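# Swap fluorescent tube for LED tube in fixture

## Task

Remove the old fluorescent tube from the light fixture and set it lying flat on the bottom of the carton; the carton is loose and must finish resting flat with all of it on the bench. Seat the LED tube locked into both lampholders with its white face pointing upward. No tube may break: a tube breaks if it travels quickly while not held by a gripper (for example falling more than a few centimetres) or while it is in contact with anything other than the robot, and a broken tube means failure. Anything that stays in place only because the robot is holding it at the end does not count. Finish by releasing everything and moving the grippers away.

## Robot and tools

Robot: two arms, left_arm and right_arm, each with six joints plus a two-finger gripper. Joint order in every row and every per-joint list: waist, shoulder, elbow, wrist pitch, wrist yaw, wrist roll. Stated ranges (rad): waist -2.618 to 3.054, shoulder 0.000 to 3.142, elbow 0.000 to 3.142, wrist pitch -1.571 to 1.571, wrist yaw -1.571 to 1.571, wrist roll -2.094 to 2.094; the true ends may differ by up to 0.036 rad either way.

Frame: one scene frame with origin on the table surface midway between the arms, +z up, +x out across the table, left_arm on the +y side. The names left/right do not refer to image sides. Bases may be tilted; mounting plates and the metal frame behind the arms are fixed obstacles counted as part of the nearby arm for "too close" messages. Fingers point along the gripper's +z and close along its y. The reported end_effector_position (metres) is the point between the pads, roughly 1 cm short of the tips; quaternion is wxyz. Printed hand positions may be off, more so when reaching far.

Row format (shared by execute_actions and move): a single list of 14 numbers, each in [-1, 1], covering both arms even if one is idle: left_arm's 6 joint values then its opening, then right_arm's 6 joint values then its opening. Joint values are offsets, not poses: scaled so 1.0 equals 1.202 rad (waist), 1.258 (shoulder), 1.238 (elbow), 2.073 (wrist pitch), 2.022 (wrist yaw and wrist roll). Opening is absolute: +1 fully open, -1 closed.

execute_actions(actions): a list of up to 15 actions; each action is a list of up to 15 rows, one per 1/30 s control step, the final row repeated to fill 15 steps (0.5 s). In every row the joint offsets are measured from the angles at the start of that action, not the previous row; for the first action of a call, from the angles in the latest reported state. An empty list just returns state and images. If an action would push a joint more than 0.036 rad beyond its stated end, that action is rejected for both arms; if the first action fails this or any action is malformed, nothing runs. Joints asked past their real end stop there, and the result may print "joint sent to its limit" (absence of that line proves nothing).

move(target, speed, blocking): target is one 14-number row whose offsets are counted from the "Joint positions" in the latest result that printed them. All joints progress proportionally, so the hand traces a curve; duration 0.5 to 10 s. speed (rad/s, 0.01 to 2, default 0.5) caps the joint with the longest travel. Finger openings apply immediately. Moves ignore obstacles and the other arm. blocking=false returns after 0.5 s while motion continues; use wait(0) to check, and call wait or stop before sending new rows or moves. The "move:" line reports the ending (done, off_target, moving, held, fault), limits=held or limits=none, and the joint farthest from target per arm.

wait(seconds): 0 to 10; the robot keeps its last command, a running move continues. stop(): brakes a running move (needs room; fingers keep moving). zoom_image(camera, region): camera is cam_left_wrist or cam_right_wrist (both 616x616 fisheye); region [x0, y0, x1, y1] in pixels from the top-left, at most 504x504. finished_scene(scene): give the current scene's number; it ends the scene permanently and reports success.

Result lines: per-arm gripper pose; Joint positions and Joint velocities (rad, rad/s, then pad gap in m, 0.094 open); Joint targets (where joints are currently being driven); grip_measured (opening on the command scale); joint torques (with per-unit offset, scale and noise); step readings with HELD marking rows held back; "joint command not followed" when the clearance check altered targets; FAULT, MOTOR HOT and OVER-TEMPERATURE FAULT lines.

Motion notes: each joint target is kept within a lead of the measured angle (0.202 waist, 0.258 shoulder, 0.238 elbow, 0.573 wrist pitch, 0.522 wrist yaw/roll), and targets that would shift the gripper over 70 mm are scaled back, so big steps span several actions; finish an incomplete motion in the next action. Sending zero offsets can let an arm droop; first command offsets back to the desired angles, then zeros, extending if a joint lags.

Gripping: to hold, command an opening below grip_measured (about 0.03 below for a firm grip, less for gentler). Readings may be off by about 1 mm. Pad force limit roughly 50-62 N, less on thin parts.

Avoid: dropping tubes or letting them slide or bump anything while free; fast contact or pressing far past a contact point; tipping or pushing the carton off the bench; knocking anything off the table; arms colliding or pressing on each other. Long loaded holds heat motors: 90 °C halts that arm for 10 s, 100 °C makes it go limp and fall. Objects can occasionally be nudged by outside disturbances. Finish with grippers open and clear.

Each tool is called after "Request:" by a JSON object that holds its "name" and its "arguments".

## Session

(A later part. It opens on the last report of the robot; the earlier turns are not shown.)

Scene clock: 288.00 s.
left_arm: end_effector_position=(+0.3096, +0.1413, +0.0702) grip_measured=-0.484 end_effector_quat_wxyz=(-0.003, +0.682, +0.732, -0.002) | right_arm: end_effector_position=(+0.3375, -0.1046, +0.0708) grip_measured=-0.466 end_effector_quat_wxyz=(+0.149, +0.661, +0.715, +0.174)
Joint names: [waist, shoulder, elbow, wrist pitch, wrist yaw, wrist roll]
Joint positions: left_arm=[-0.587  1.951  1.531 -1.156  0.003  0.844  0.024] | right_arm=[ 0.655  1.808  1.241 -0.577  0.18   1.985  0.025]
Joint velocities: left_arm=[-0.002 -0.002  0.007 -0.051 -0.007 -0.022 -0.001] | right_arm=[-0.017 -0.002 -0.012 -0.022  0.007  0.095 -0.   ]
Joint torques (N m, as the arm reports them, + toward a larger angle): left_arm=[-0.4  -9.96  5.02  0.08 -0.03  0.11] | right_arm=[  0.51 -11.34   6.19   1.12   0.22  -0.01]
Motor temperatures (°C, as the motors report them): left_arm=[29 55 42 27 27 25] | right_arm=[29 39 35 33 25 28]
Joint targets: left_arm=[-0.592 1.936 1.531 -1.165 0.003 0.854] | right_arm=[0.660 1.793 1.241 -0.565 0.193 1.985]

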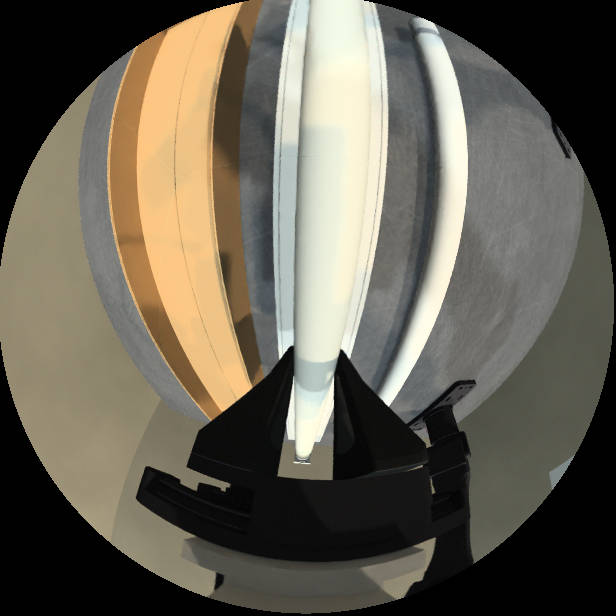

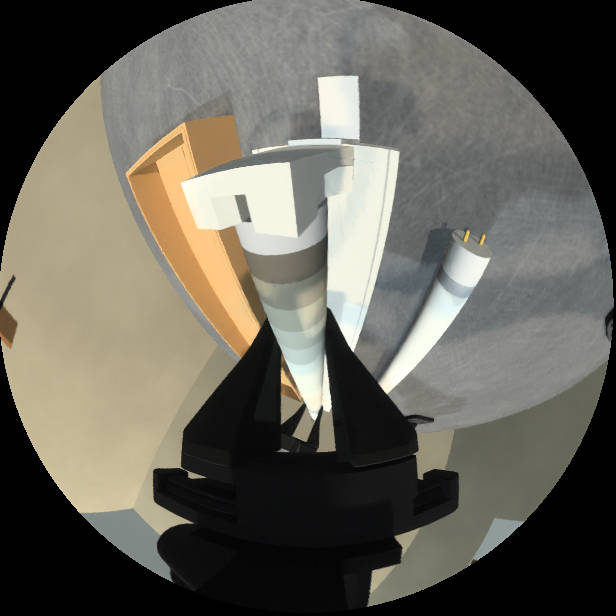

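Request:
{"name": "execute_actions", "arguments": {"actions": [[[-0.004,-0.012,0,-0.004,0,0.005,-0.535, 0,-0.012,0,0,0,0,-0.3],[-0.004,-0.012,0,-0.004,0,0.005,-0.535, 0,-0.012,0,0,0,0,-0.1],[-0.004,-0.012,0,-0.004,0,0.005,-0.535, 0,-0.012,0,0,0,0,0.1],[-0.004,-0.012,0,-0.004,0,0.005,-0.535, 0,-0.012,0,0,0,0,0.25]]]}}

Request:
{"name": "move", "arguments": {"target": [-0.004,-0.012,0,-0.004,0,0.005,-0.535, 0,-0.15,0.085,-0.105,0,0,0.25], "speed": 0.3}}

Scene clock: 307.80 s.
left_arm: end_effector_position=(+0.3094, +0.1414, +0.0702) grip_measured=-0.484 end_effector_quat_wxyz=(-0.003, +0.682, +0.732, -0.002) | right_arm: end_effector_position=(+0.3373, -0.1043, +0.0707) grip_measured=+0.247 end_effector_quat_wxyz=(+0.148, +0.661, +0.715, +0.174)
Joint names: [waist, shoulder, elbow, wrist pitch, wrist yaw, wrist roll]
Joint positions: left_arm=[-0.587  1.951  1.531 -1.157  0.003  0.844  0.024] | right_arm=[ 0.655  1.808  1.241 -0.577  0.178  1.985  0.059]
Joint velocities: left_arm=[-0.002 -0.007  0.007  0.066  0.022 -0.007  0.001] | right_arm=[-0.012  0.017  0.007 -0.037  0.007  0.037 -0.   ]
Joint torques (N m, as the arm reports them, + toward a larger angle): left_arm=[-0.39 -9.95  5.02  0.09 -0.03  0.1 ] | right_arm=[  0.11 -11.22   6.29   1.     0.17  -0.01]
Motor temperatures (°C, as the motors report them): left_arm=[29 55 41 27 27 25] | right_arm=[29 39 35 33 25 28]
Joint targets: left_arm=[-0.592 1.936 1.531 -1.165 0.003 0.854] | right_arm=[0.655 1.793 1.241 -0.577 0.180 1.985]
Step readings (joint positions):
0: left_arm=[-0.587 1.951 1.531 -1.156 0.003 0.844] | right_arm=[0.655 1.808 1.241 -0.577 0.180 1.985]
1: left_arm=[-0.587 1.951 1.531 -1.157 0.003 0.844] | right_arm=[0.655 1.808 1.241 -0.577 0.180 1.985]
2: left_arm=[-0.587 1.951 1.531 -1.157 0.003 0.844] | right_arm=[0.655 1.808 1.241 -0.577 0.180 1.985]
4: left_arm=[-0.587 1.951 1.531 -1.157 0.003 0.844] | right_arm=[0.655 1.808 1.241 -0.577 0.179 1.985]
8: left_arm=[-0.587 1.951 1.531 -1.157 0.003 0.844] | right_arm=[0.655 1.808 1.241 -0.577 0.178 1.985]
15: Joint positions above

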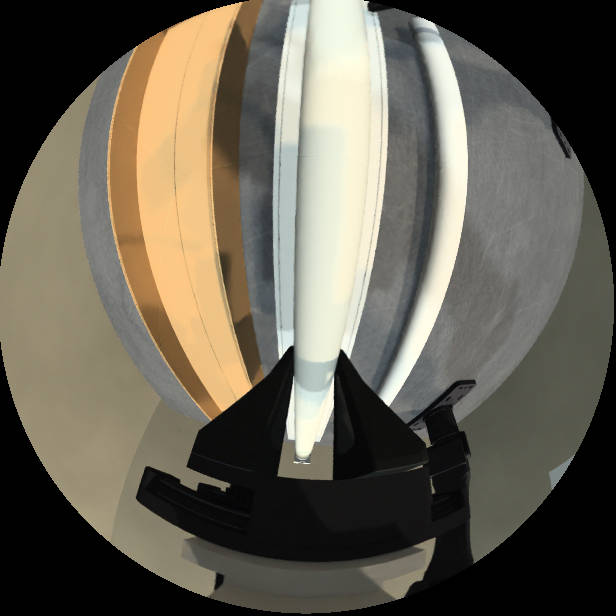

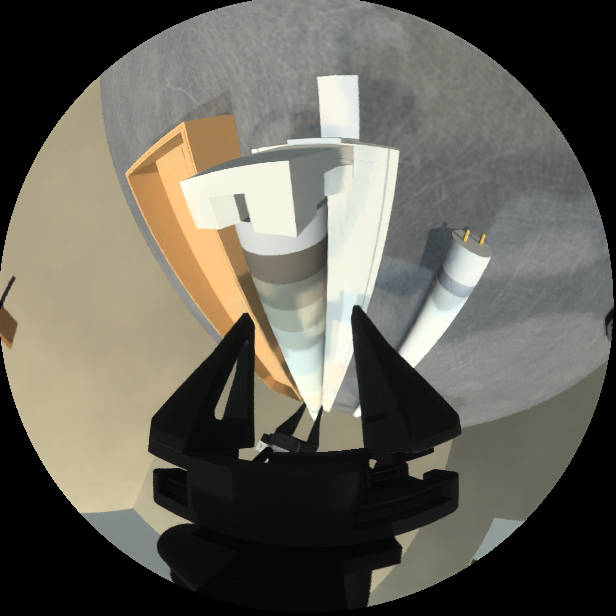

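Scene clock: 309.23 s.
left_arm: end_effector_position=(+0.3094, +0.1414, +0.0702) grip_measured=-0.484 end_effector_quat_wxyz=(-0.003, +0.682, +0.732, -0.002) | right_arm: end_effector_position=(+0.3183, -0.1148, +0.1385) grip_measured=+0.247 end_effector_quat_wxyz=(+0.151, +0.659, +0.712, +0.190)
Joint names: [waist, shoulder, elbow, wrist pitch, wrist yaw, wrist roll]
Joint positions: left_arm=[-0.587  1.951  1.531 -1.157  0.003  0.844  0.024] | right_arm=[ 0.655  1.648  1.316 -0.778  0.175  1.985  0.059]
Joint velocities: left_arm=[-0.002 -0.002  0.007 -0.037 -0.007 -0.007 -0.001] | right_arm=[ 0.007 -0.002 -0.002 -0.037  0.007 -0.037 -0.001]
Joint torques (N m, as the arm reports them, + toward a larger angle): left_arm=[-0.4  -9.95  5.01  0.09 -0.03  0.1 ] | right_arm=[ -0.03 -11.2    8.68   0.9    0.14  -0.02]
Motor temperatures (°C, as the motors report them): left_arm=[29 55 41 27 27 25] | right_arm=[29 39 36 33 25 28]
Joint targets: left_arm=[-0.592 1.936 1.531 -1.165 0.003 0.854] | right_arm=[0.655 1.619 1.347 -0.795 0.178 1.985]
move: off_target (right_arm); limits=none; left_arm: farthest joint: the shoulder, 0.015 radians from its target (0.015 radians at the start); right_arm: farthest joint: the elbow, 0.030 radians from its target (0.105 radians at the start)

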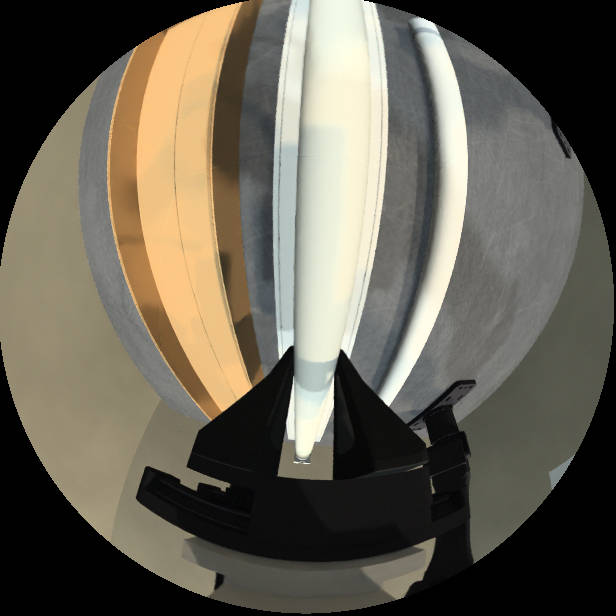

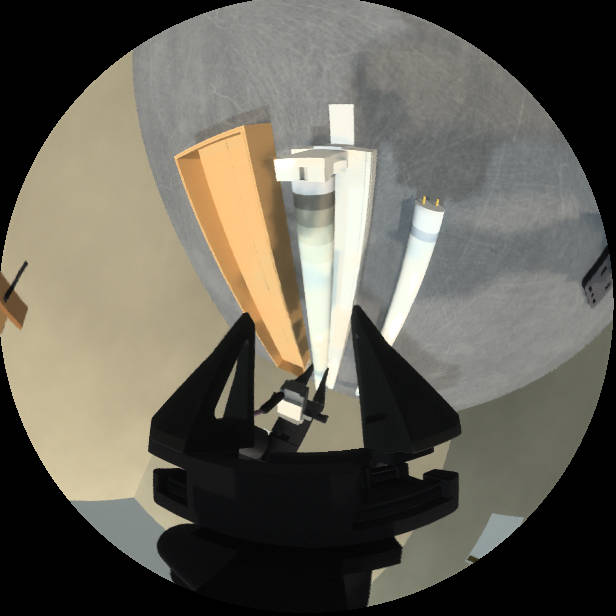

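Request:
{"name": "move", "arguments": {"target": [-0.004,-0.014,0.19,-0.098,0,0.005,-0.535, -0.032,0.168,0.318,-0.301,-0.094,-0.034,0.25], "speed": 0.28}}

Scene clock: 351.60 s.
left_arm: end_effector_position=(+0.3133, +0.1389, +0.1200) grip_measured=-0.484 end_effector_quat_wxyz=(-0.002, +0.682, +0.731, -0.001) | right_arm: end_effector_position=(+0.2606, -0.1209, +0.1407) grip_measured=+0.247 end_effector_quat_wxyz=(-0.004, +0.652, +0.758, +0.010)
Joint names: [waist, shoulder, elbow, wrist pitch, wrist yaw, wrist roll]
Joint positions: left_arm=[-0.587  1.951  1.729 -1.353  0.001  0.844  0.024] | right_arm=[ 0.628  1.85   1.676 -1.381 -0.015  1.925  0.059]
Joint velocities: left_arm=[-0.022 -0.017  0.002  0.051 -0.051  0.037  0.001] | right_arm=[ 0.022 -0.007 -0.007 -0.007 -0.022  0.051 -0.   ]
Joint torques (N m, as the arm reports them, + toward a larger angle): left_arm=[ -0.4  -10.19   7.82   0.11   0.     0.09] | right_arm=[-0.99 -9.15  8.17  0.01 -0.02 -0.12]
Motor temperatures (°C, as the motors report them): left_arm=[29 56 42 27 27 25] | right_arm=[29 39 38 32 25 28]
Joint targets: left_arm=[-0.592 1.933 1.766 -1.360 0.004 0.854] | right_arm=[0.617 1.860 1.710 -1.403 -0.015 1.916]
move: off_target (left_arm, right_arm); limits=none; left_arm: farthest joint: the elbow, 0.037 radians from its target (0.236 radians at the start); right_arm: farthest joint: the elbow, 0.034 radians from its target (0.393 radians at the start)

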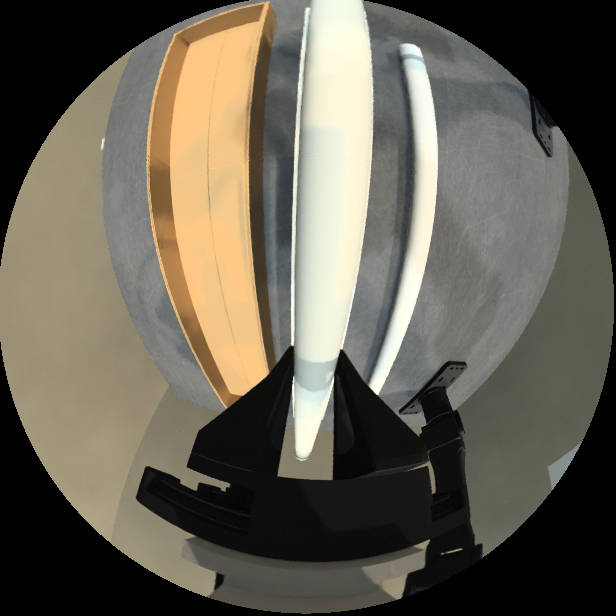

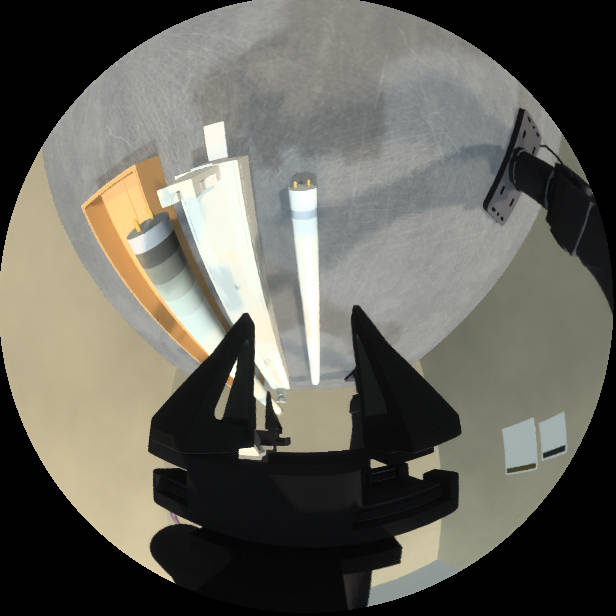

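Request:
{"name": "move", "arguments": {"target": [0.1606,0.387,0.555,-0.078,0,0.102,-0.535, -0.009,0.0,0.027,-0.01,0,-0.004,0.25], "speed": 0.4}}

Scene clock: 370.10 s.
left_arm: end_effector_position=(+0.4409, +0.1522, +0.0847) grip_measured=-0.484 end_effector_quat_wxyz=(+0.001, +0.685, +0.729, -0.001) | right_arm: end_effector_position=(+0.2605, -0.1209, +0.1407) grip_measured=+0.247 end_effector_quat_wxyz=(-0.004, +0.652, +0.758, +0.010)
Joint names: [waist, shoulder, elbow, wrist pitch, wrist yaw, wrist roll]
Joint positions: left_arm=[-0.398  2.442  2.379 -1.507  0.001  1.041  0.024] | right_arm=[ 0.628  1.85   1.676 -1.382 -0.015  1.925  0.059]
Joint velocities: left_arm=[-0.002 -0.017 -0.017 -0.037 -0.037 -0.007 -0.   ] | right_arm=[ 0.002 -0.007 -0.002 -0.051 -0.022 -0.007 -0.   ]
Joint torques (N m, as the arm reports them, + toward a larger angle): left_arm=[  0.39 -12.51   7.79   0.11  -0.01   0.08] | right_arm=[ -0.93 -10.03   8.21   0.07  -0.01  -0.08]
Motor temperatures (°C, as the motors report them): left_arm=[29 56 44 27 27 25] | right_arm=[29 38 37 31 25 28]
Joint targets: left_arm=[-0.394 2.437 2.416 -1.515 0.001 1.051] | right_arm=[0.617 1.850 1.709 -1.402 -0.014 1.917]
move: off_target (left_arm, right_arm); limits=none; left_arm: farthest joint: the elbow, 0.038 radians from its target (0.687 radians at the start); right_arm: farthest joint: the elbow, 0.034 radians from its target (0.034 radians at the start)

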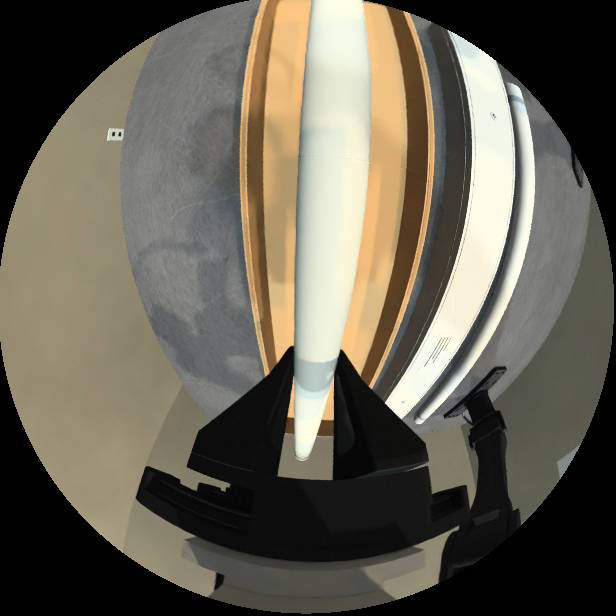

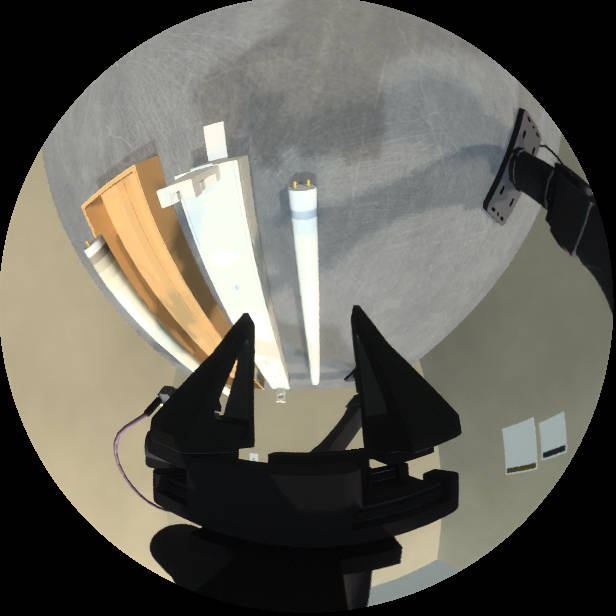

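Request:
{"name": "zoom_image", "arguments": {"camera": "cam_left_wrist", "region": [260, 390, 360, 480]}}

Request:
{"name": "zoom_image", "arguments": {"camera": "cam_right_wrist", "region": [60, 140, 200, 300]}}

Region (260, 390, 360, 480) of cam_left_wrist's 616x616 image, scaled by 5.040, with more detail than that image has; it fills the top 454 rows of this view, and the rest is white.

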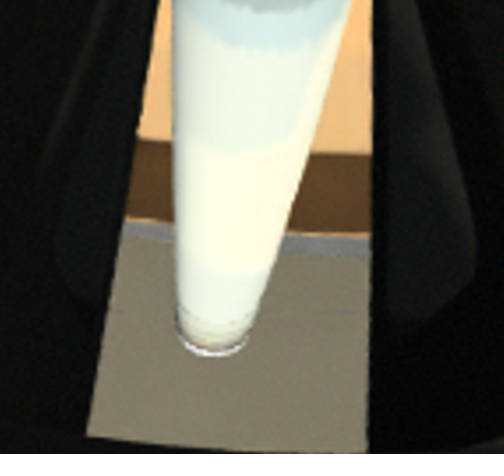

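Region (60, 140, 200, 300) of cam_right_wrist's 616x616 image, scaled by 3.150, with more detail than that image has; it fills the left 441 columns of this view, and the rest is white.

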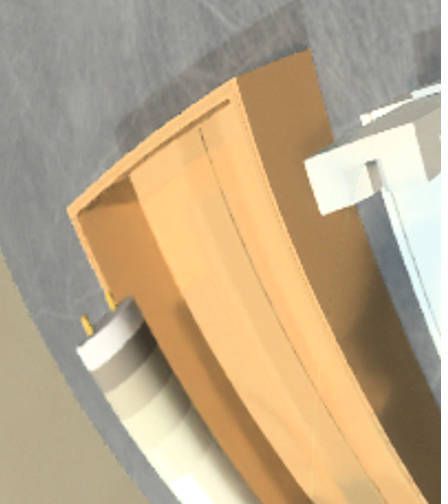

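Request:
{"name": "move", "arguments": {"target": [-0.027,0.008,-0.062,0.045,0,-0.018,-0.535, -0.009,0.0,0.027,-0.01,0,-0.004,0.25], "speed": 0.12}}

Request:
{"name": "zoom_image", "arguments": {"camera": "cam_left_wrist", "region": [260, 390, 360, 480]}}

Request:
{"name": "zoom_image", "arguments": {"camera": "cam_right_wrist", "region": [60, 140, 200, 300]}}

Scene clock: 399.23 s.
left_arm: end_effector_position=(+0.4410, +0.1387, +0.0614) grip_measured=-0.484 end_effector_quat_wxyz=(+0.003, +0.684, +0.729, -0.000) | right_arm: end_effector_position=(+0.2605, -0.1209, +0.1407) grip_measured=+0.247 end_effector_quat_wxyz=(-0.004, +0.652, +0.758, +0.010)
Joint names: [waist, shoulder, elbow, wrist pitch, wrist yaw, wrist roll]
Joint positions: left_arm=[-0.423  2.457  2.313 -1.422  0.001  1.014  0.024] | right_arm=[ 0.628  1.85   1.676 -1.382 -0.015  1.925  0.059]
Joint velocities: left_arm=[-0.002  0.017 -0.007 -0.066  0.007 -0.022 -0.001] | right_arm=[-0.012 -0.002 -0.012 -0.022  0.037  0.022 -0.   ]
Joint torques (N m, as the arm reports them, + toward a larger angle): left_arm=[ -0.64 -12.74   4.17   0.31  -0.03  -0.1 ] | right_arm=[ -1.01 -10.12   8.03   0.02   0.01  -0.09]
Motor temperatures (°C, as the motors report them): left_arm=[29 60 45 27 27 25] | right_arm=[29 39 37 31 25 28]
Joint targets: left_arm=[-0.431 2.452 2.302 -1.413 0.001 1.004] | right_arm=[0.617 1.850 1.709 -1.402 -0.015 1.917]
move: off_target (right_arm); limits=none; left_arm: farthest joint: the elbow, 0.011 radians from its target (0.076 radians at the start); right_arm: farthest joint: the elbow, 0.034 radians from its target (0.034 radians at the start)

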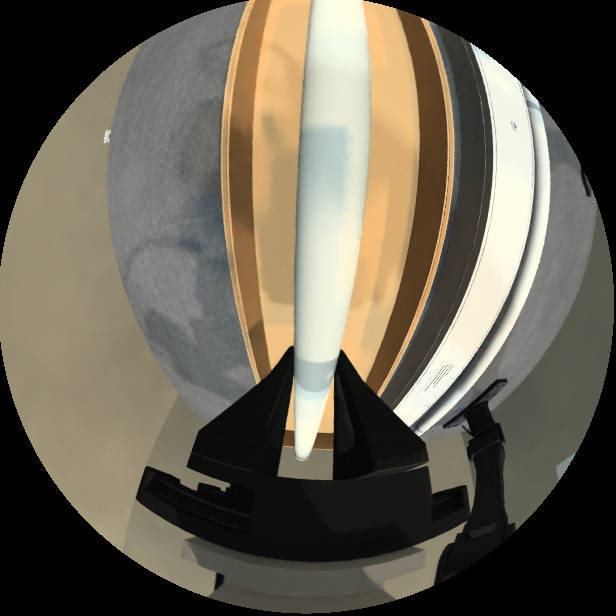

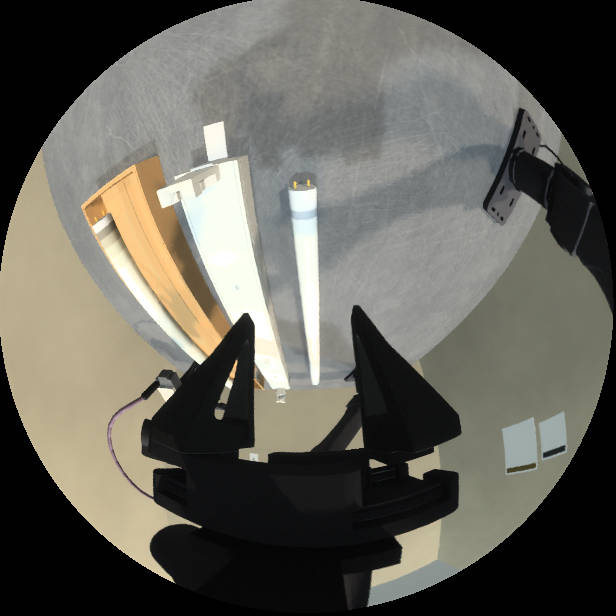

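Region (260, 390, 360, 480) of cam_left_wrist's 616x616 image, scaled by 5.040, with more detail than that image has; it fills the top 454 rows of this view, and the rest is white.

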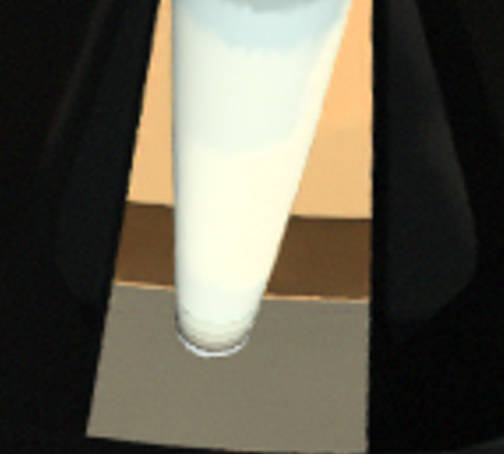

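Region (60, 140, 200, 300) of cam_right_wrist's 616x616 image, scaled by 3.150, with more detail than that image has; it fills the left 441 columns of this view, and the rest is white.

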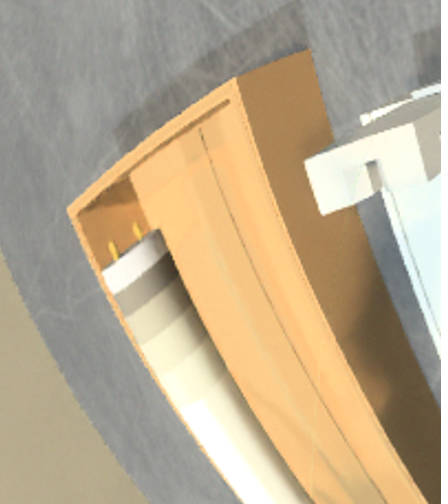

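Request:
{"name": "move", "arguments": {"target": [-0.004,-0.008,-0.135,0.079,0,-0.004,-0.535, 0.039,-0.04,-0.284,0.157,0.012,0.023,0.25], "speed": 0.22}}

Scene clock: 407.37 s.
left_arm: end_effector_position=(+0.4418, +0.1383, +0.0225) grip_measured=-0.484 end_effector_quat_wxyz=(+0.003, +0.684, +0.730, +0.000) | right_arm: end_effector_position=(+0.2432, -0.1192, +0.0599) grip_measured=+0.247 end_effector_quat_wxyz=(-0.000, +0.652, +0.758, +0.003)
Joint names: [waist, shoulder, elbow, wrist pitch, wrist yaw, wrist roll]
Joint positions: left_arm=[-0.423  2.457  2.158 -1.267  0.001  1.014  0.024] | right_arm=[ 0.664  1.835  1.334 -1.064 -0.002  1.963  0.059]
Joint velocities: left_arm=[-0.022 -0.007  0.002 -0.022 -0.051 -0.022 -0.001] | right_arm=[-0.007  0.012 -0.002  0.051 -0.022 -0.007 -0.001]
Joint torques (N m, as the arm reports them, + toward a larger angle): left_arm=[ -0.41 -13.21   4.14   0.31  -0.03  -0.09] | right_arm=[  1.05 -12.75   5.17   0.32   0.15   0.1 ]
Motor temperatures (°C, as the motors report them): left_arm=[29 61 44 27 27 25] | right_arm=[29 39 37 31 25 28]
Joint targets: left_arm=[-0.428 2.447 2.146 -1.258 0.001 1.006] | right_arm=[0.675 1.800 1.325 -1.056 0.010 1.972]
move: off_target (right_arm); limits=none; left_arm: farthest joint: the elbow, 0.013 radians from its target (0.167 radians at the start); right_arm: farthest joint: the shoulder, 0.036 radians from its target (0.050 radians at the start)

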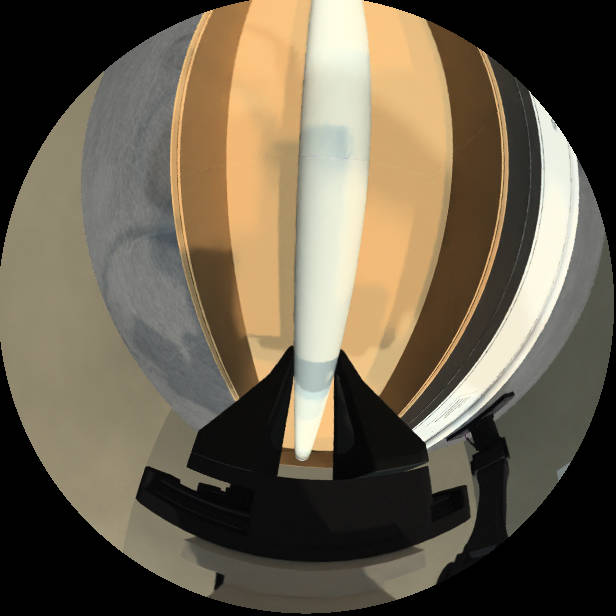

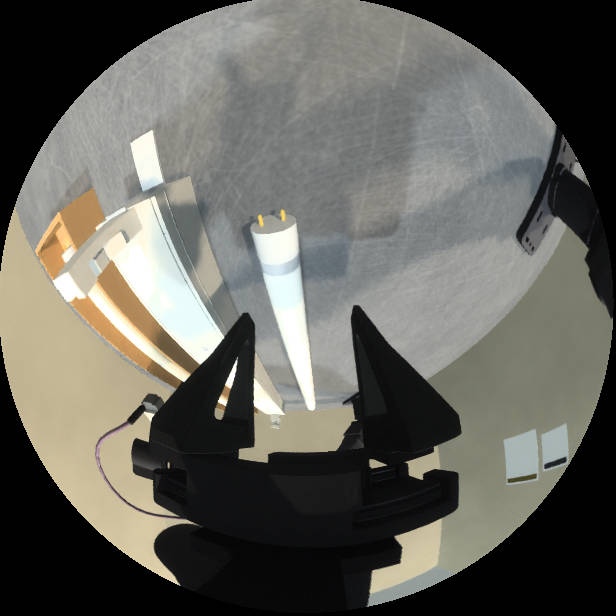

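Request:
{"name": "move", "arguments": {"target": [-0.004,-0.008,-0.023,0.011,0,-0.004,-0.535, 0.009,-0.028,-0.007,0.004,0.0,0.004,0.25], "speed": 0.05}}

Scene clock: 410.57 s.
left_arm: end_effector_position=(+0.4430, +0.1376, +0.0207) grip_measured=-0.484 end_effector_quat_wxyz=(+0.006, +0.684, +0.730, +0.001) | right_arm: end_effector_position=(+0.2432, -0.1191, +0.0599) grip_measured=+0.247 end_effector_quat_wxyz=(-0.000, +0.652, +0.758, +0.003)
Joint names: [waist, shoulder, elbow, wrist pitch, wrist yaw, wrist roll]
Joint positions: left_arm=[-0.423  2.457  2.152 -1.254  0.001  1.014  0.024] | right_arm=[ 0.664  1.835  1.334 -1.064 -0.002  1.963  0.059]
Joint velocities: left_arm=[ 0.017  0.007  0.007 -0.066  0.066 -0.051 -0.001] | right_arm=[-0.007  0.002 -0.017 -0.037  0.007 -0.022 -0.001]
Joint torques (N m, as the arm reports them, + toward a larger angle): left_arm=[ -0.4  -13.21   3.44   0.34  -0.03  -0.09] | right_arm=[  0.92 -12.7    5.23   0.31   0.06   0.07]
Motor temperatures (°C, as the motors report them): left_arm=[29 61 43 27 27 25] | right_arm=[29 39 37 31 25 28]
Joint targets: left_arm=[-0.428 2.447 2.130 -1.244 0.001 1.006] | right_arm=[0.675 1.800 1.325 -1.056 -0.002 1.971]
move: off_target (left_arm, right_arm); limits=none; left_arm: farthest joint: the elbow, 0.022 radians from its target (0.029 radians at the start); right_arm: farthest joint: the shoulder, 0.036 radians from its target (0.036 radians at the start)

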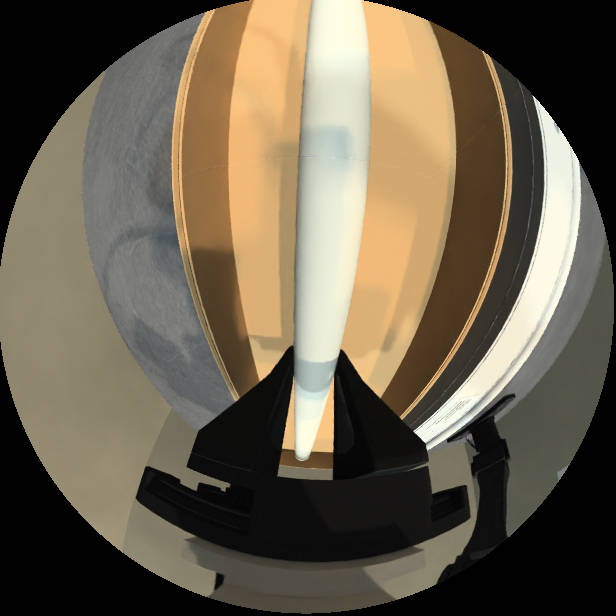

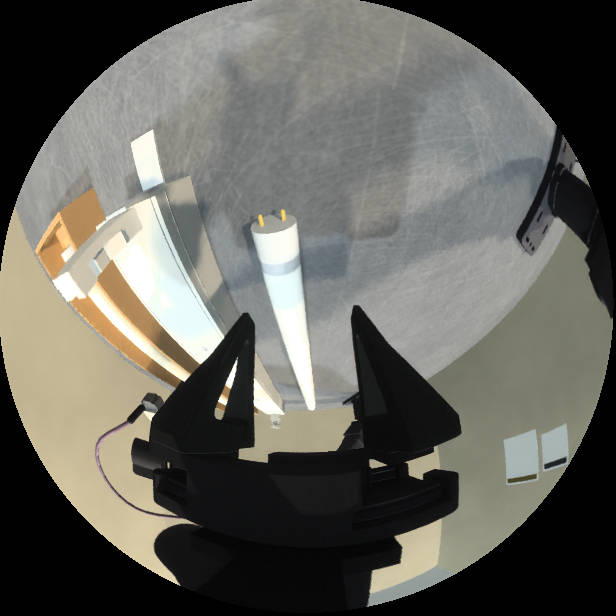

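Request:
{"name": "execute_actions", "arguments": {"actions": [[[-0.004,-0.008,0,0,0,0,-0.5, 0.009,-0.028,-0.007,0.004,0,0,0.25],[-0.004,-0.008,0,0,0,0,-0.47, 0.009,-0.028,-0.007,0.004,0,0,0.25],[-0.004,-0.008,0,0,0,0,-0.44, 0.009,-0.028,-0.007,0.004,0,0,0.25],[-0.004,-0.008,0,0,0,0,-0.4, 0.009,-0.028,-0.007,0.004,0,0,0.25],[-0.004,-0.008,0,0,0,0,-0.35, 0.009,-0.028,-0.007,0.004,0,0,0.25],[-0.004,-0.008,0,0,0,0,-0.28, 0.009,-0.028,-0.007,0.004,0,0,0.25],[-0.004,-0.008,0,0,0,0,-0.2, 0.009,-0.028,-0.007,0.004,0,0,0.25],[-0.004,-0.008,0,0,0,0,-0.1, 0.009,-0.028,-0.007,0.004,0,0,0.25]]]}}

Scene clock: 414.27 s.
left_arm: end_effector_position=(+0.4430, +0.1376, +0.0207) grip_measured=-0.103 end_effector_quat_wxyz=(+0.006, +0.684, +0.730, +0.001) | right_arm: end_effector_position=(+0.2435, -0.1190, +0.0599) grip_measured=+0.247 end_effector_quat_wxyz=(-0.000, +0.652, +0.758, +0.004)
Joint names: [waist, shoulder, elbow, wrist pitch, wrist yaw, wrist roll]
Joint positions: left_arm=[-0.423  2.457  2.152 -1.254  0.001  1.014  0.042] | right_arm=[ 0.664  1.835  1.334 -1.062 -0.002  1.963  0.059]
Joint velocities: left_arm=[ 0.002 -0.007 -0.012 -0.095 -0.037 -0.066 -0.   ] | right_arm=[-0.017 -0.007  0.012 -0.066  0.051 -0.051 -0.001]
Joint torques (N m, as the arm reports them, + toward a larger angle): left_arm=[ -0.4  -13.18   5.1    0.22  -0.03  -0.01] | right_arm=[  0.85 -12.79   5.11   0.33   0.01  -0.04]
Motor temperatures (°C, as the motors report them): left_arm=[29 62 43 27 27 25] | right_arm=[29 40 36 31 25 28]
Joint targets: left_arm=[-0.428 2.447 2.152 -1.254 0.001 1.014] | right_arm=[0.675 1.800 1.325 -1.055 -0.002 1.963]
Step readings (joint positions):
0: left_arm=[-0.423 2.457 2.152 -1.254 0.001 1.014] | right_arm=[0.664 1.835 1.334 -1.063 -0.002 1.963]
1: left_arm=[-0.423 2.457 2.152 -1.254 0.001 1.014] | right_arm=[0.664 1.835 1.334 -1.063 -0.002 1.963]
2: left_arm=[-0.423 2.457 2.152 -1.254 0.001 1.014] | right_arm=[0.664 1.835 1.334 -1.063 -0.002 1.963]
4: left_arm=[-0.423 2.457 2.152 -1.254 0.001 1.014] | right_arm=[0.664 1.835 1.334 -1.063 -0.002 1.963]
8: left_arm=[-0.423 2.457 2.152 -1.254 0.001 1.014] | right_arm=[0.664 1.835 1.334 -1.063 -0.002 1.963]
15: Joint positions above

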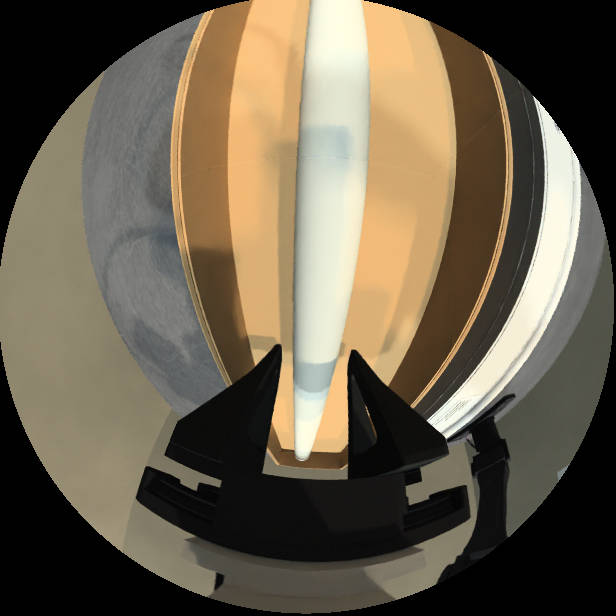

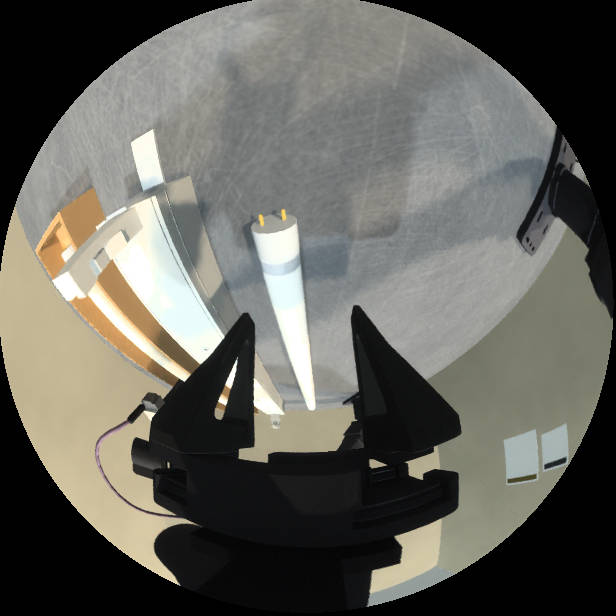

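Request:
{"name": "move", "arguments": {"target": [0,-0.135,0.0,-0.03,0,0,-0.1, 0,0.058,-0.082,0.079,0,0,0.25], "speed": 0.2}}

Scene clock: 435.30 s.
left_arm: end_effector_position=(+0.4395, +0.1395, +0.0848) grip_measured=-0.103 end_effector_quat_wxyz=(+0.048, +0.683, +0.729, +0.012) | right_arm: end_effector_position=(+0.2461, -0.1174, +0.0174) grip_measured=+0.247 end_effector_quat_wxyz=(-0.000, +0.652, +0.758, +0.003)
Joint names: [waist, shoulder, elbow, wrist pitch, wrist yaw, wrist roll]
Joint positions: left_arm=[-0.423  2.315  2.152 -1.307  0.001  1.014  0.042] | right_arm=[ 0.664  1.901  1.243 -0.907 -0.002  1.963  0.059]
Joint velocities: left_arm=[ 0.007 -0.002  0.002  0.022 -0.051 -0.037 -0.001] | right_arm=[-0.032 -0.027 -0.002 -0.051  0.037 -0.051 -0.001]
Joint torques (N m, as the arm reports them, + toward a larger angle): left_arm=[  0.06 -13.97   5.19   0.31  -0.02   0.  ] | right_arm=[-0.07 -9.38  4.78  0.33  0.03 -0.03]
Motor temperatures (°C, as the motors report them): left_arm=[29 64 42 27 27 25] | right_arm=[29 41 35 30 25 28]
Joint targets: left_arm=[-0.423 2.287 2.152 -1.316 0.001 1.014] | right_arm=[0.664 1.908 1.233 -0.899 -0.002 1.963]
move: off_target (left_arm); limits=none; left_arm: farthest joint: the shoulder, 0.028 radians from its target (0.170 radians at the start); right_arm: farthest joint: the elbow, 0.010 radians from its target (0.102 radians at the start)

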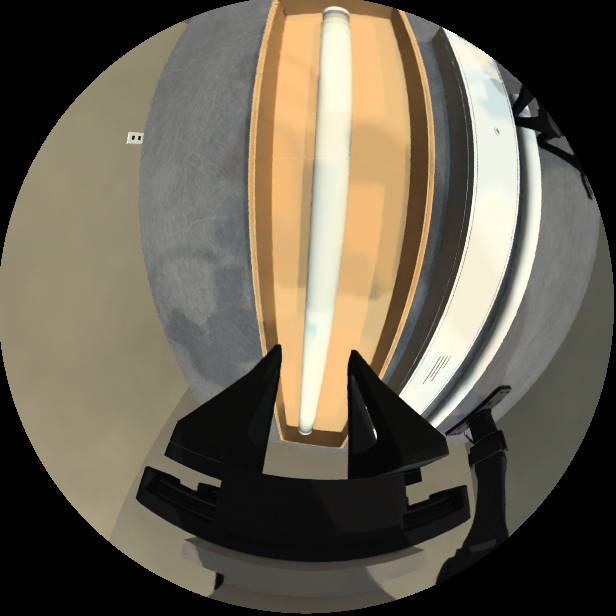

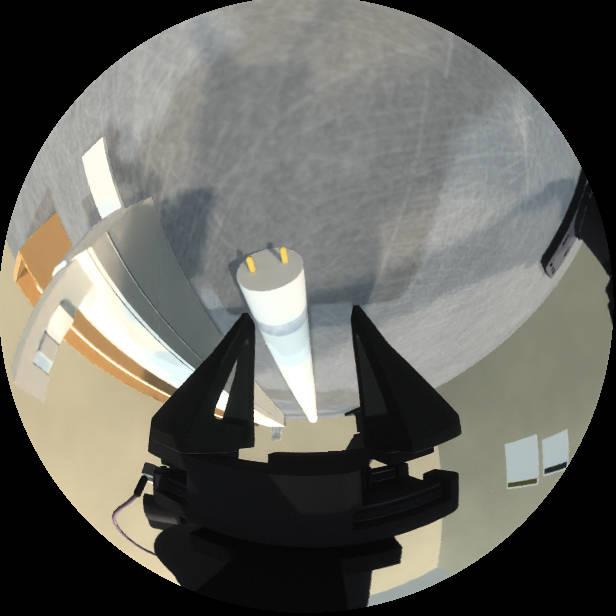

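Request:
{"name": "move", "arguments": {"target": [0.27,-0.55,-0.57,0,0,-0.8,-0.1, 0,-0.005,0,0.017,0,0,0.25], "speed": 1.2}}

Scene clock: 469.07 s.
left_arm: end_effector_position=(+0.3265, +0.3102, +0.1469) grip_measured=-0.103 end_effector_quat_wxyz=(+0.033, -0.208, +0.977, -0.014) | right_arm: end_effector_position=(+0.2520, -0.1139, +0.0176) grip_measured=+0.247 end_effector_quat_wxyz=(+0.004, +0.652, +0.758, +0.016)
Joint names: [waist, shoulder, elbow, wrist pitch, wrist yaw, wrist roll]
Joint positions: left_arm=[-0.106  1.65   1.461 -1.31   0.001 -0.594  0.042] | right_arm=[ 0.664  1.901  1.243 -0.879 -0.002  1.963  0.059]
Joint velocities: left_arm=[-0.007 -0.017 -0.017 -0.022 -0.037  0.037 -0.001] | right_arm=[-0.012 -0.017 -0.017  0.007  0.051  0.037 -0.   ]
Joint torques (N m, as the arm reports them, + toward a larger angle): left_arm=[ 0.71 -8.48  4.    0.39 -0.02 -0.11] | right_arm=[  0.04 -10.69   5.57   0.37   0.05  -0.03]
Motor temperatures (°C, as the motors report them): left_arm=[29 66 42 27 27 25] | right_arm=[29 39 35 30 25 28]
Joint targets: left_arm=[-0.099 1.623 1.446 -1.307 0.001 -0.604] | right_arm=[0.664 1.895 1.243 -0.872 -0.002 1.963]
move: off_target (left_arm); limits=none; left_arm: farthest joint: the shoulder, 0.027 radians from its target (0.692 radians at the start); right_arm: farthest joint: the wrist pitch, 0.008 radians from its target (0.035 radians at the start)

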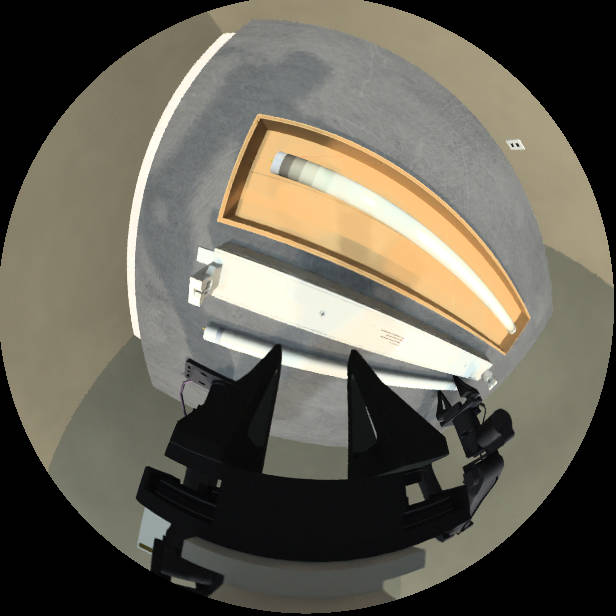

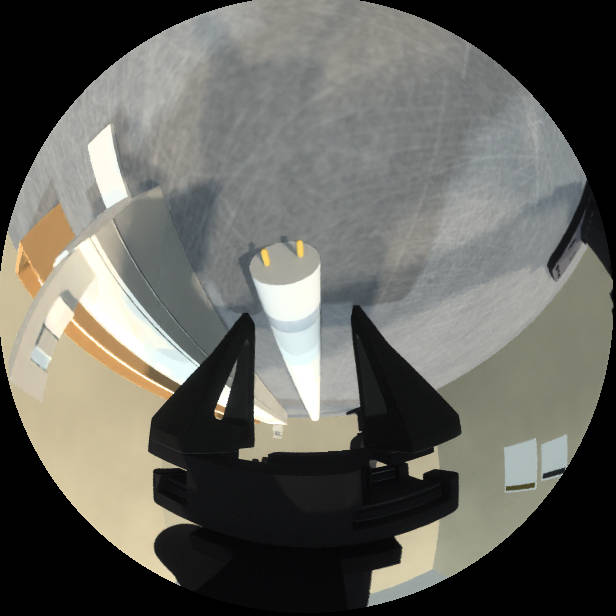

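Request:
{"name": "move", "arguments": {"target": [0.277,-0.405,-0.584,0.076,0,-0.485,0.25, 0,-0.005,0,0.003,0,0,0.25], "speed": 0.8}}

Scene clock: 477.27 s.
left_arm: end_effector_position=(+0.1826, +0.3886, +0.0689) grip_measured=+0.248 end_effector_quat_wxyz=(+0.001, +0.756, -0.654, -0.000) | right_arm: end_effector_position=(+0.2520, -0.1139, +0.0176) grip_measured=+0.247 end_effector_quat_wxyz=(+0.004, +0.652, +0.758, +0.016)
Joint names: [waist, shoulder, elbow, wrist pitch, wrist yaw, wrist roll]
Joint positions: left_arm=[ 0.219  1.167  0.752 -1.158  0.001 -1.565  0.059] | right_arm=[ 0.664  1.901  1.243 -0.879 -0.002  1.963  0.059]
Joint velocities: left_arm=[ 0.007 -0.002 -0.007 -0.007 -0.022 -0.022  0.002] | right_arm=[-0.017 -0.022 -0.012 -0.051  0.007 -0.051  0.   ]
Joint torques (N m, as the arm reports them, + toward a larger angle): left_arm=[ 0.9  -4.1   4.04  0.28 -0.03 -0.11] | right_arm=[  0.02 -10.62   5.66   0.37   0.04   0.  ]
Motor temperatures (°C, as the motors report them): left_arm=[29 62 41 27 27 25] | right_arm=[29 39 35 30 25 28]
Joint targets: left_arm=[0.228 1.141 0.738 -1.152 0.001 -1.575] | right_arm=[0.664 1.895 1.243 -0.873 -0.002 1.963]
move: off_target (left_arm); limits=none; left_arm: farthest joint: the shoulder, 0.027 radians from its target (0.510 radians at the start); right_arm: farthest joint: the shoulder, 0.007 radians from its target (0.007 radians at the start)

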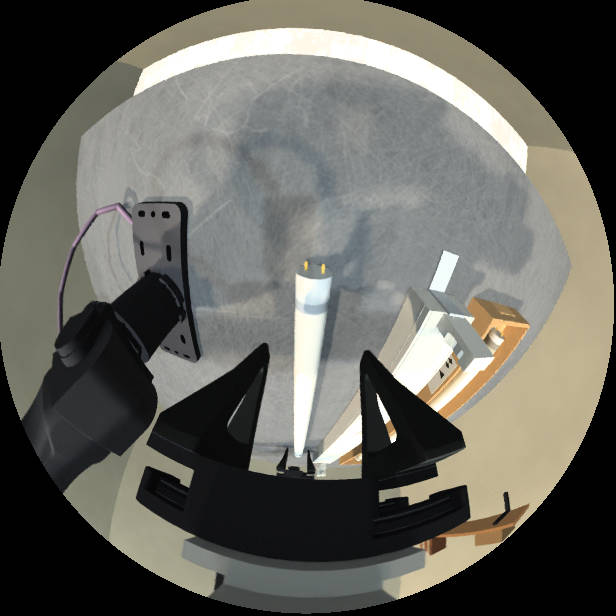

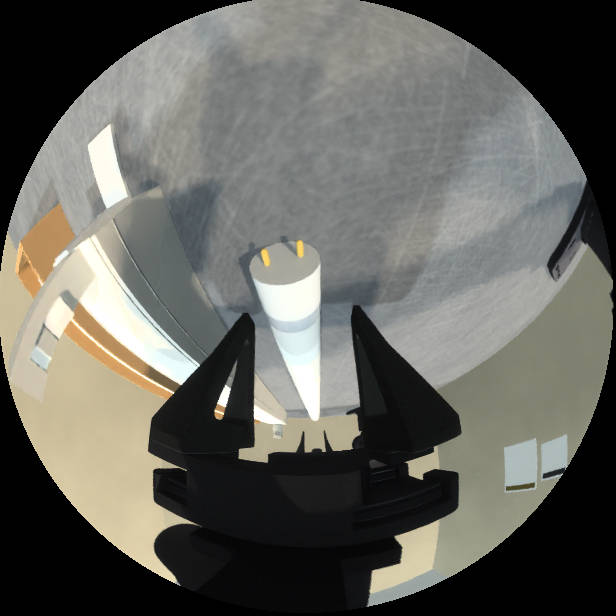

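Request:
{"name": "move", "arguments": {"target": [-0.037,0.028,-0.173,0.115,0,-0.022,0.25, 0,-0.005,0,0.003,0,0,0.25], "speed": 0.3}}

Request:
{"name": "zoom_image", "arguments": {"camera": "cam_left_wrist", "region": [240, 270, 400, 400]}}

Request:
{"name": "zoom_image", "arguments": {"camera": "cam_right_wrist", "region": [220, 220, 380, 360]}}

Scene clock: 486.17 s.
left_arm: end_effector_position=(+0.1757, +0.3819, +0.0175) grip_measured=+0.248 end_effector_quat_wxyz=(-0.003, +0.756, -0.655, +0.003) | right_arm: end_effector_position=(+0.2520, -0.1139, +0.0176) grip_measured=+0.247 end_effector_quat_wxyz=(+0.004, +0.652, +0.758, +0.016)
Joint names: [waist, shoulder, elbow, wrist pitch, wrist yaw, wrist roll]
Joint positions: left_arm=[ 0.183  1.189  0.551 -0.924  0.001 -1.6    0.059] | right_arm=[ 0.664  1.901  1.243 -0.879 -0.002  1.963  0.059]
Joint velocities: left_arm=[-0.002  0.002  0.007 -0.022  0.022 -0.11  -0.   ] | right_arm=[-0.007  0.012 -0.007  0.095  0.022 -0.007 -0.   ]
Joint torques (N m, as the arm reports them, + toward a larger angle): left_arm=[-0.8  -0.74  3.73  0.3  -0.03 -0.1 ] | right_arm=[  0.09 -10.57   5.5    0.36   0.04  -0.01]
Motor temperatures (°C, as the motors report them): left_arm=[29 58 41 27 27 25] | right_arm=[29 39 35 30 25 28]
Joint targets: left_arm=[0.174 1.202 0.537 -0.919 0.001 -1.610] | right_arm=[0.664 1.895 1.243 -0.873 -0.002 1.963]
move: done; limits=none; left_arm: farthest joint: the shoulder, 0.013 radians from its target (0.035 radians at the start); right_arm: farthest joint: the shoulder, 0.007 radians from its target (0.007 radians at the start)

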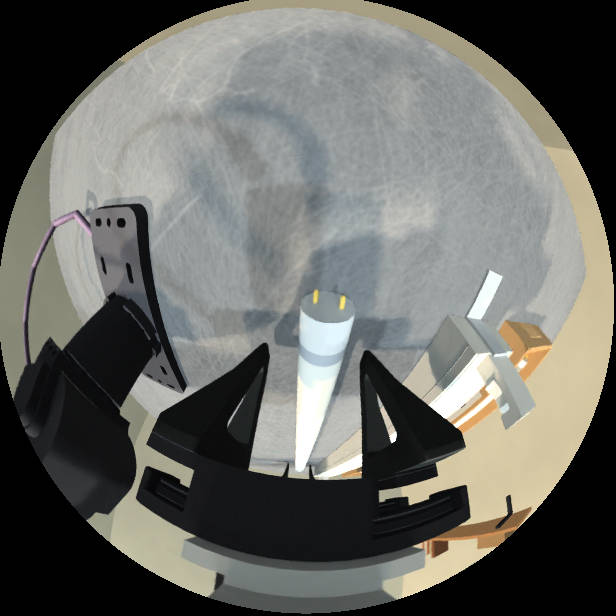

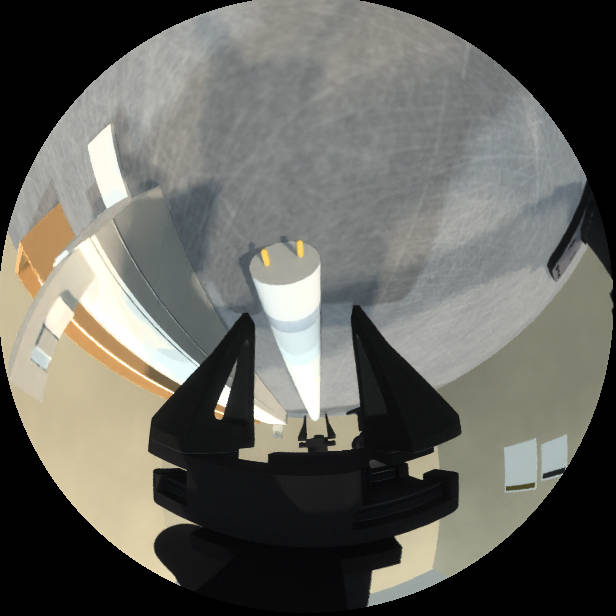

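Region (240, 270, 400, 400) of cam_left_wrist's 616x616 image, scaled by 3.150, with more detail than that image has; it fills the top 410 rows of this view, and the rest is white.

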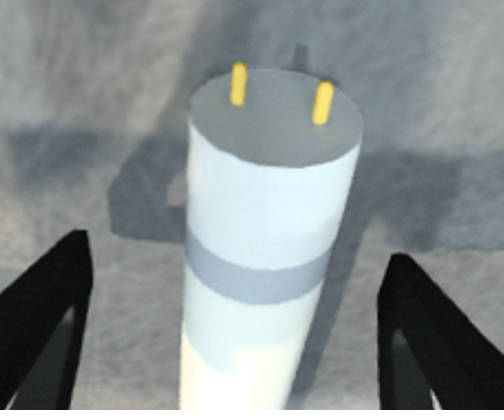

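Region (220, 220, 380, 360) of cam_right_wrist's 616x616 image, scaled by 3.150, with more detail than that image has; it fills the top 441 rows of this view, and the rest is white.

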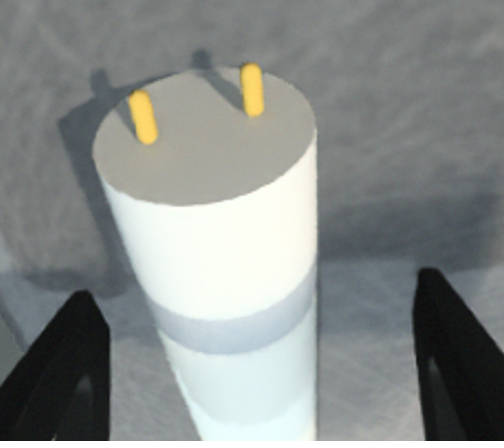

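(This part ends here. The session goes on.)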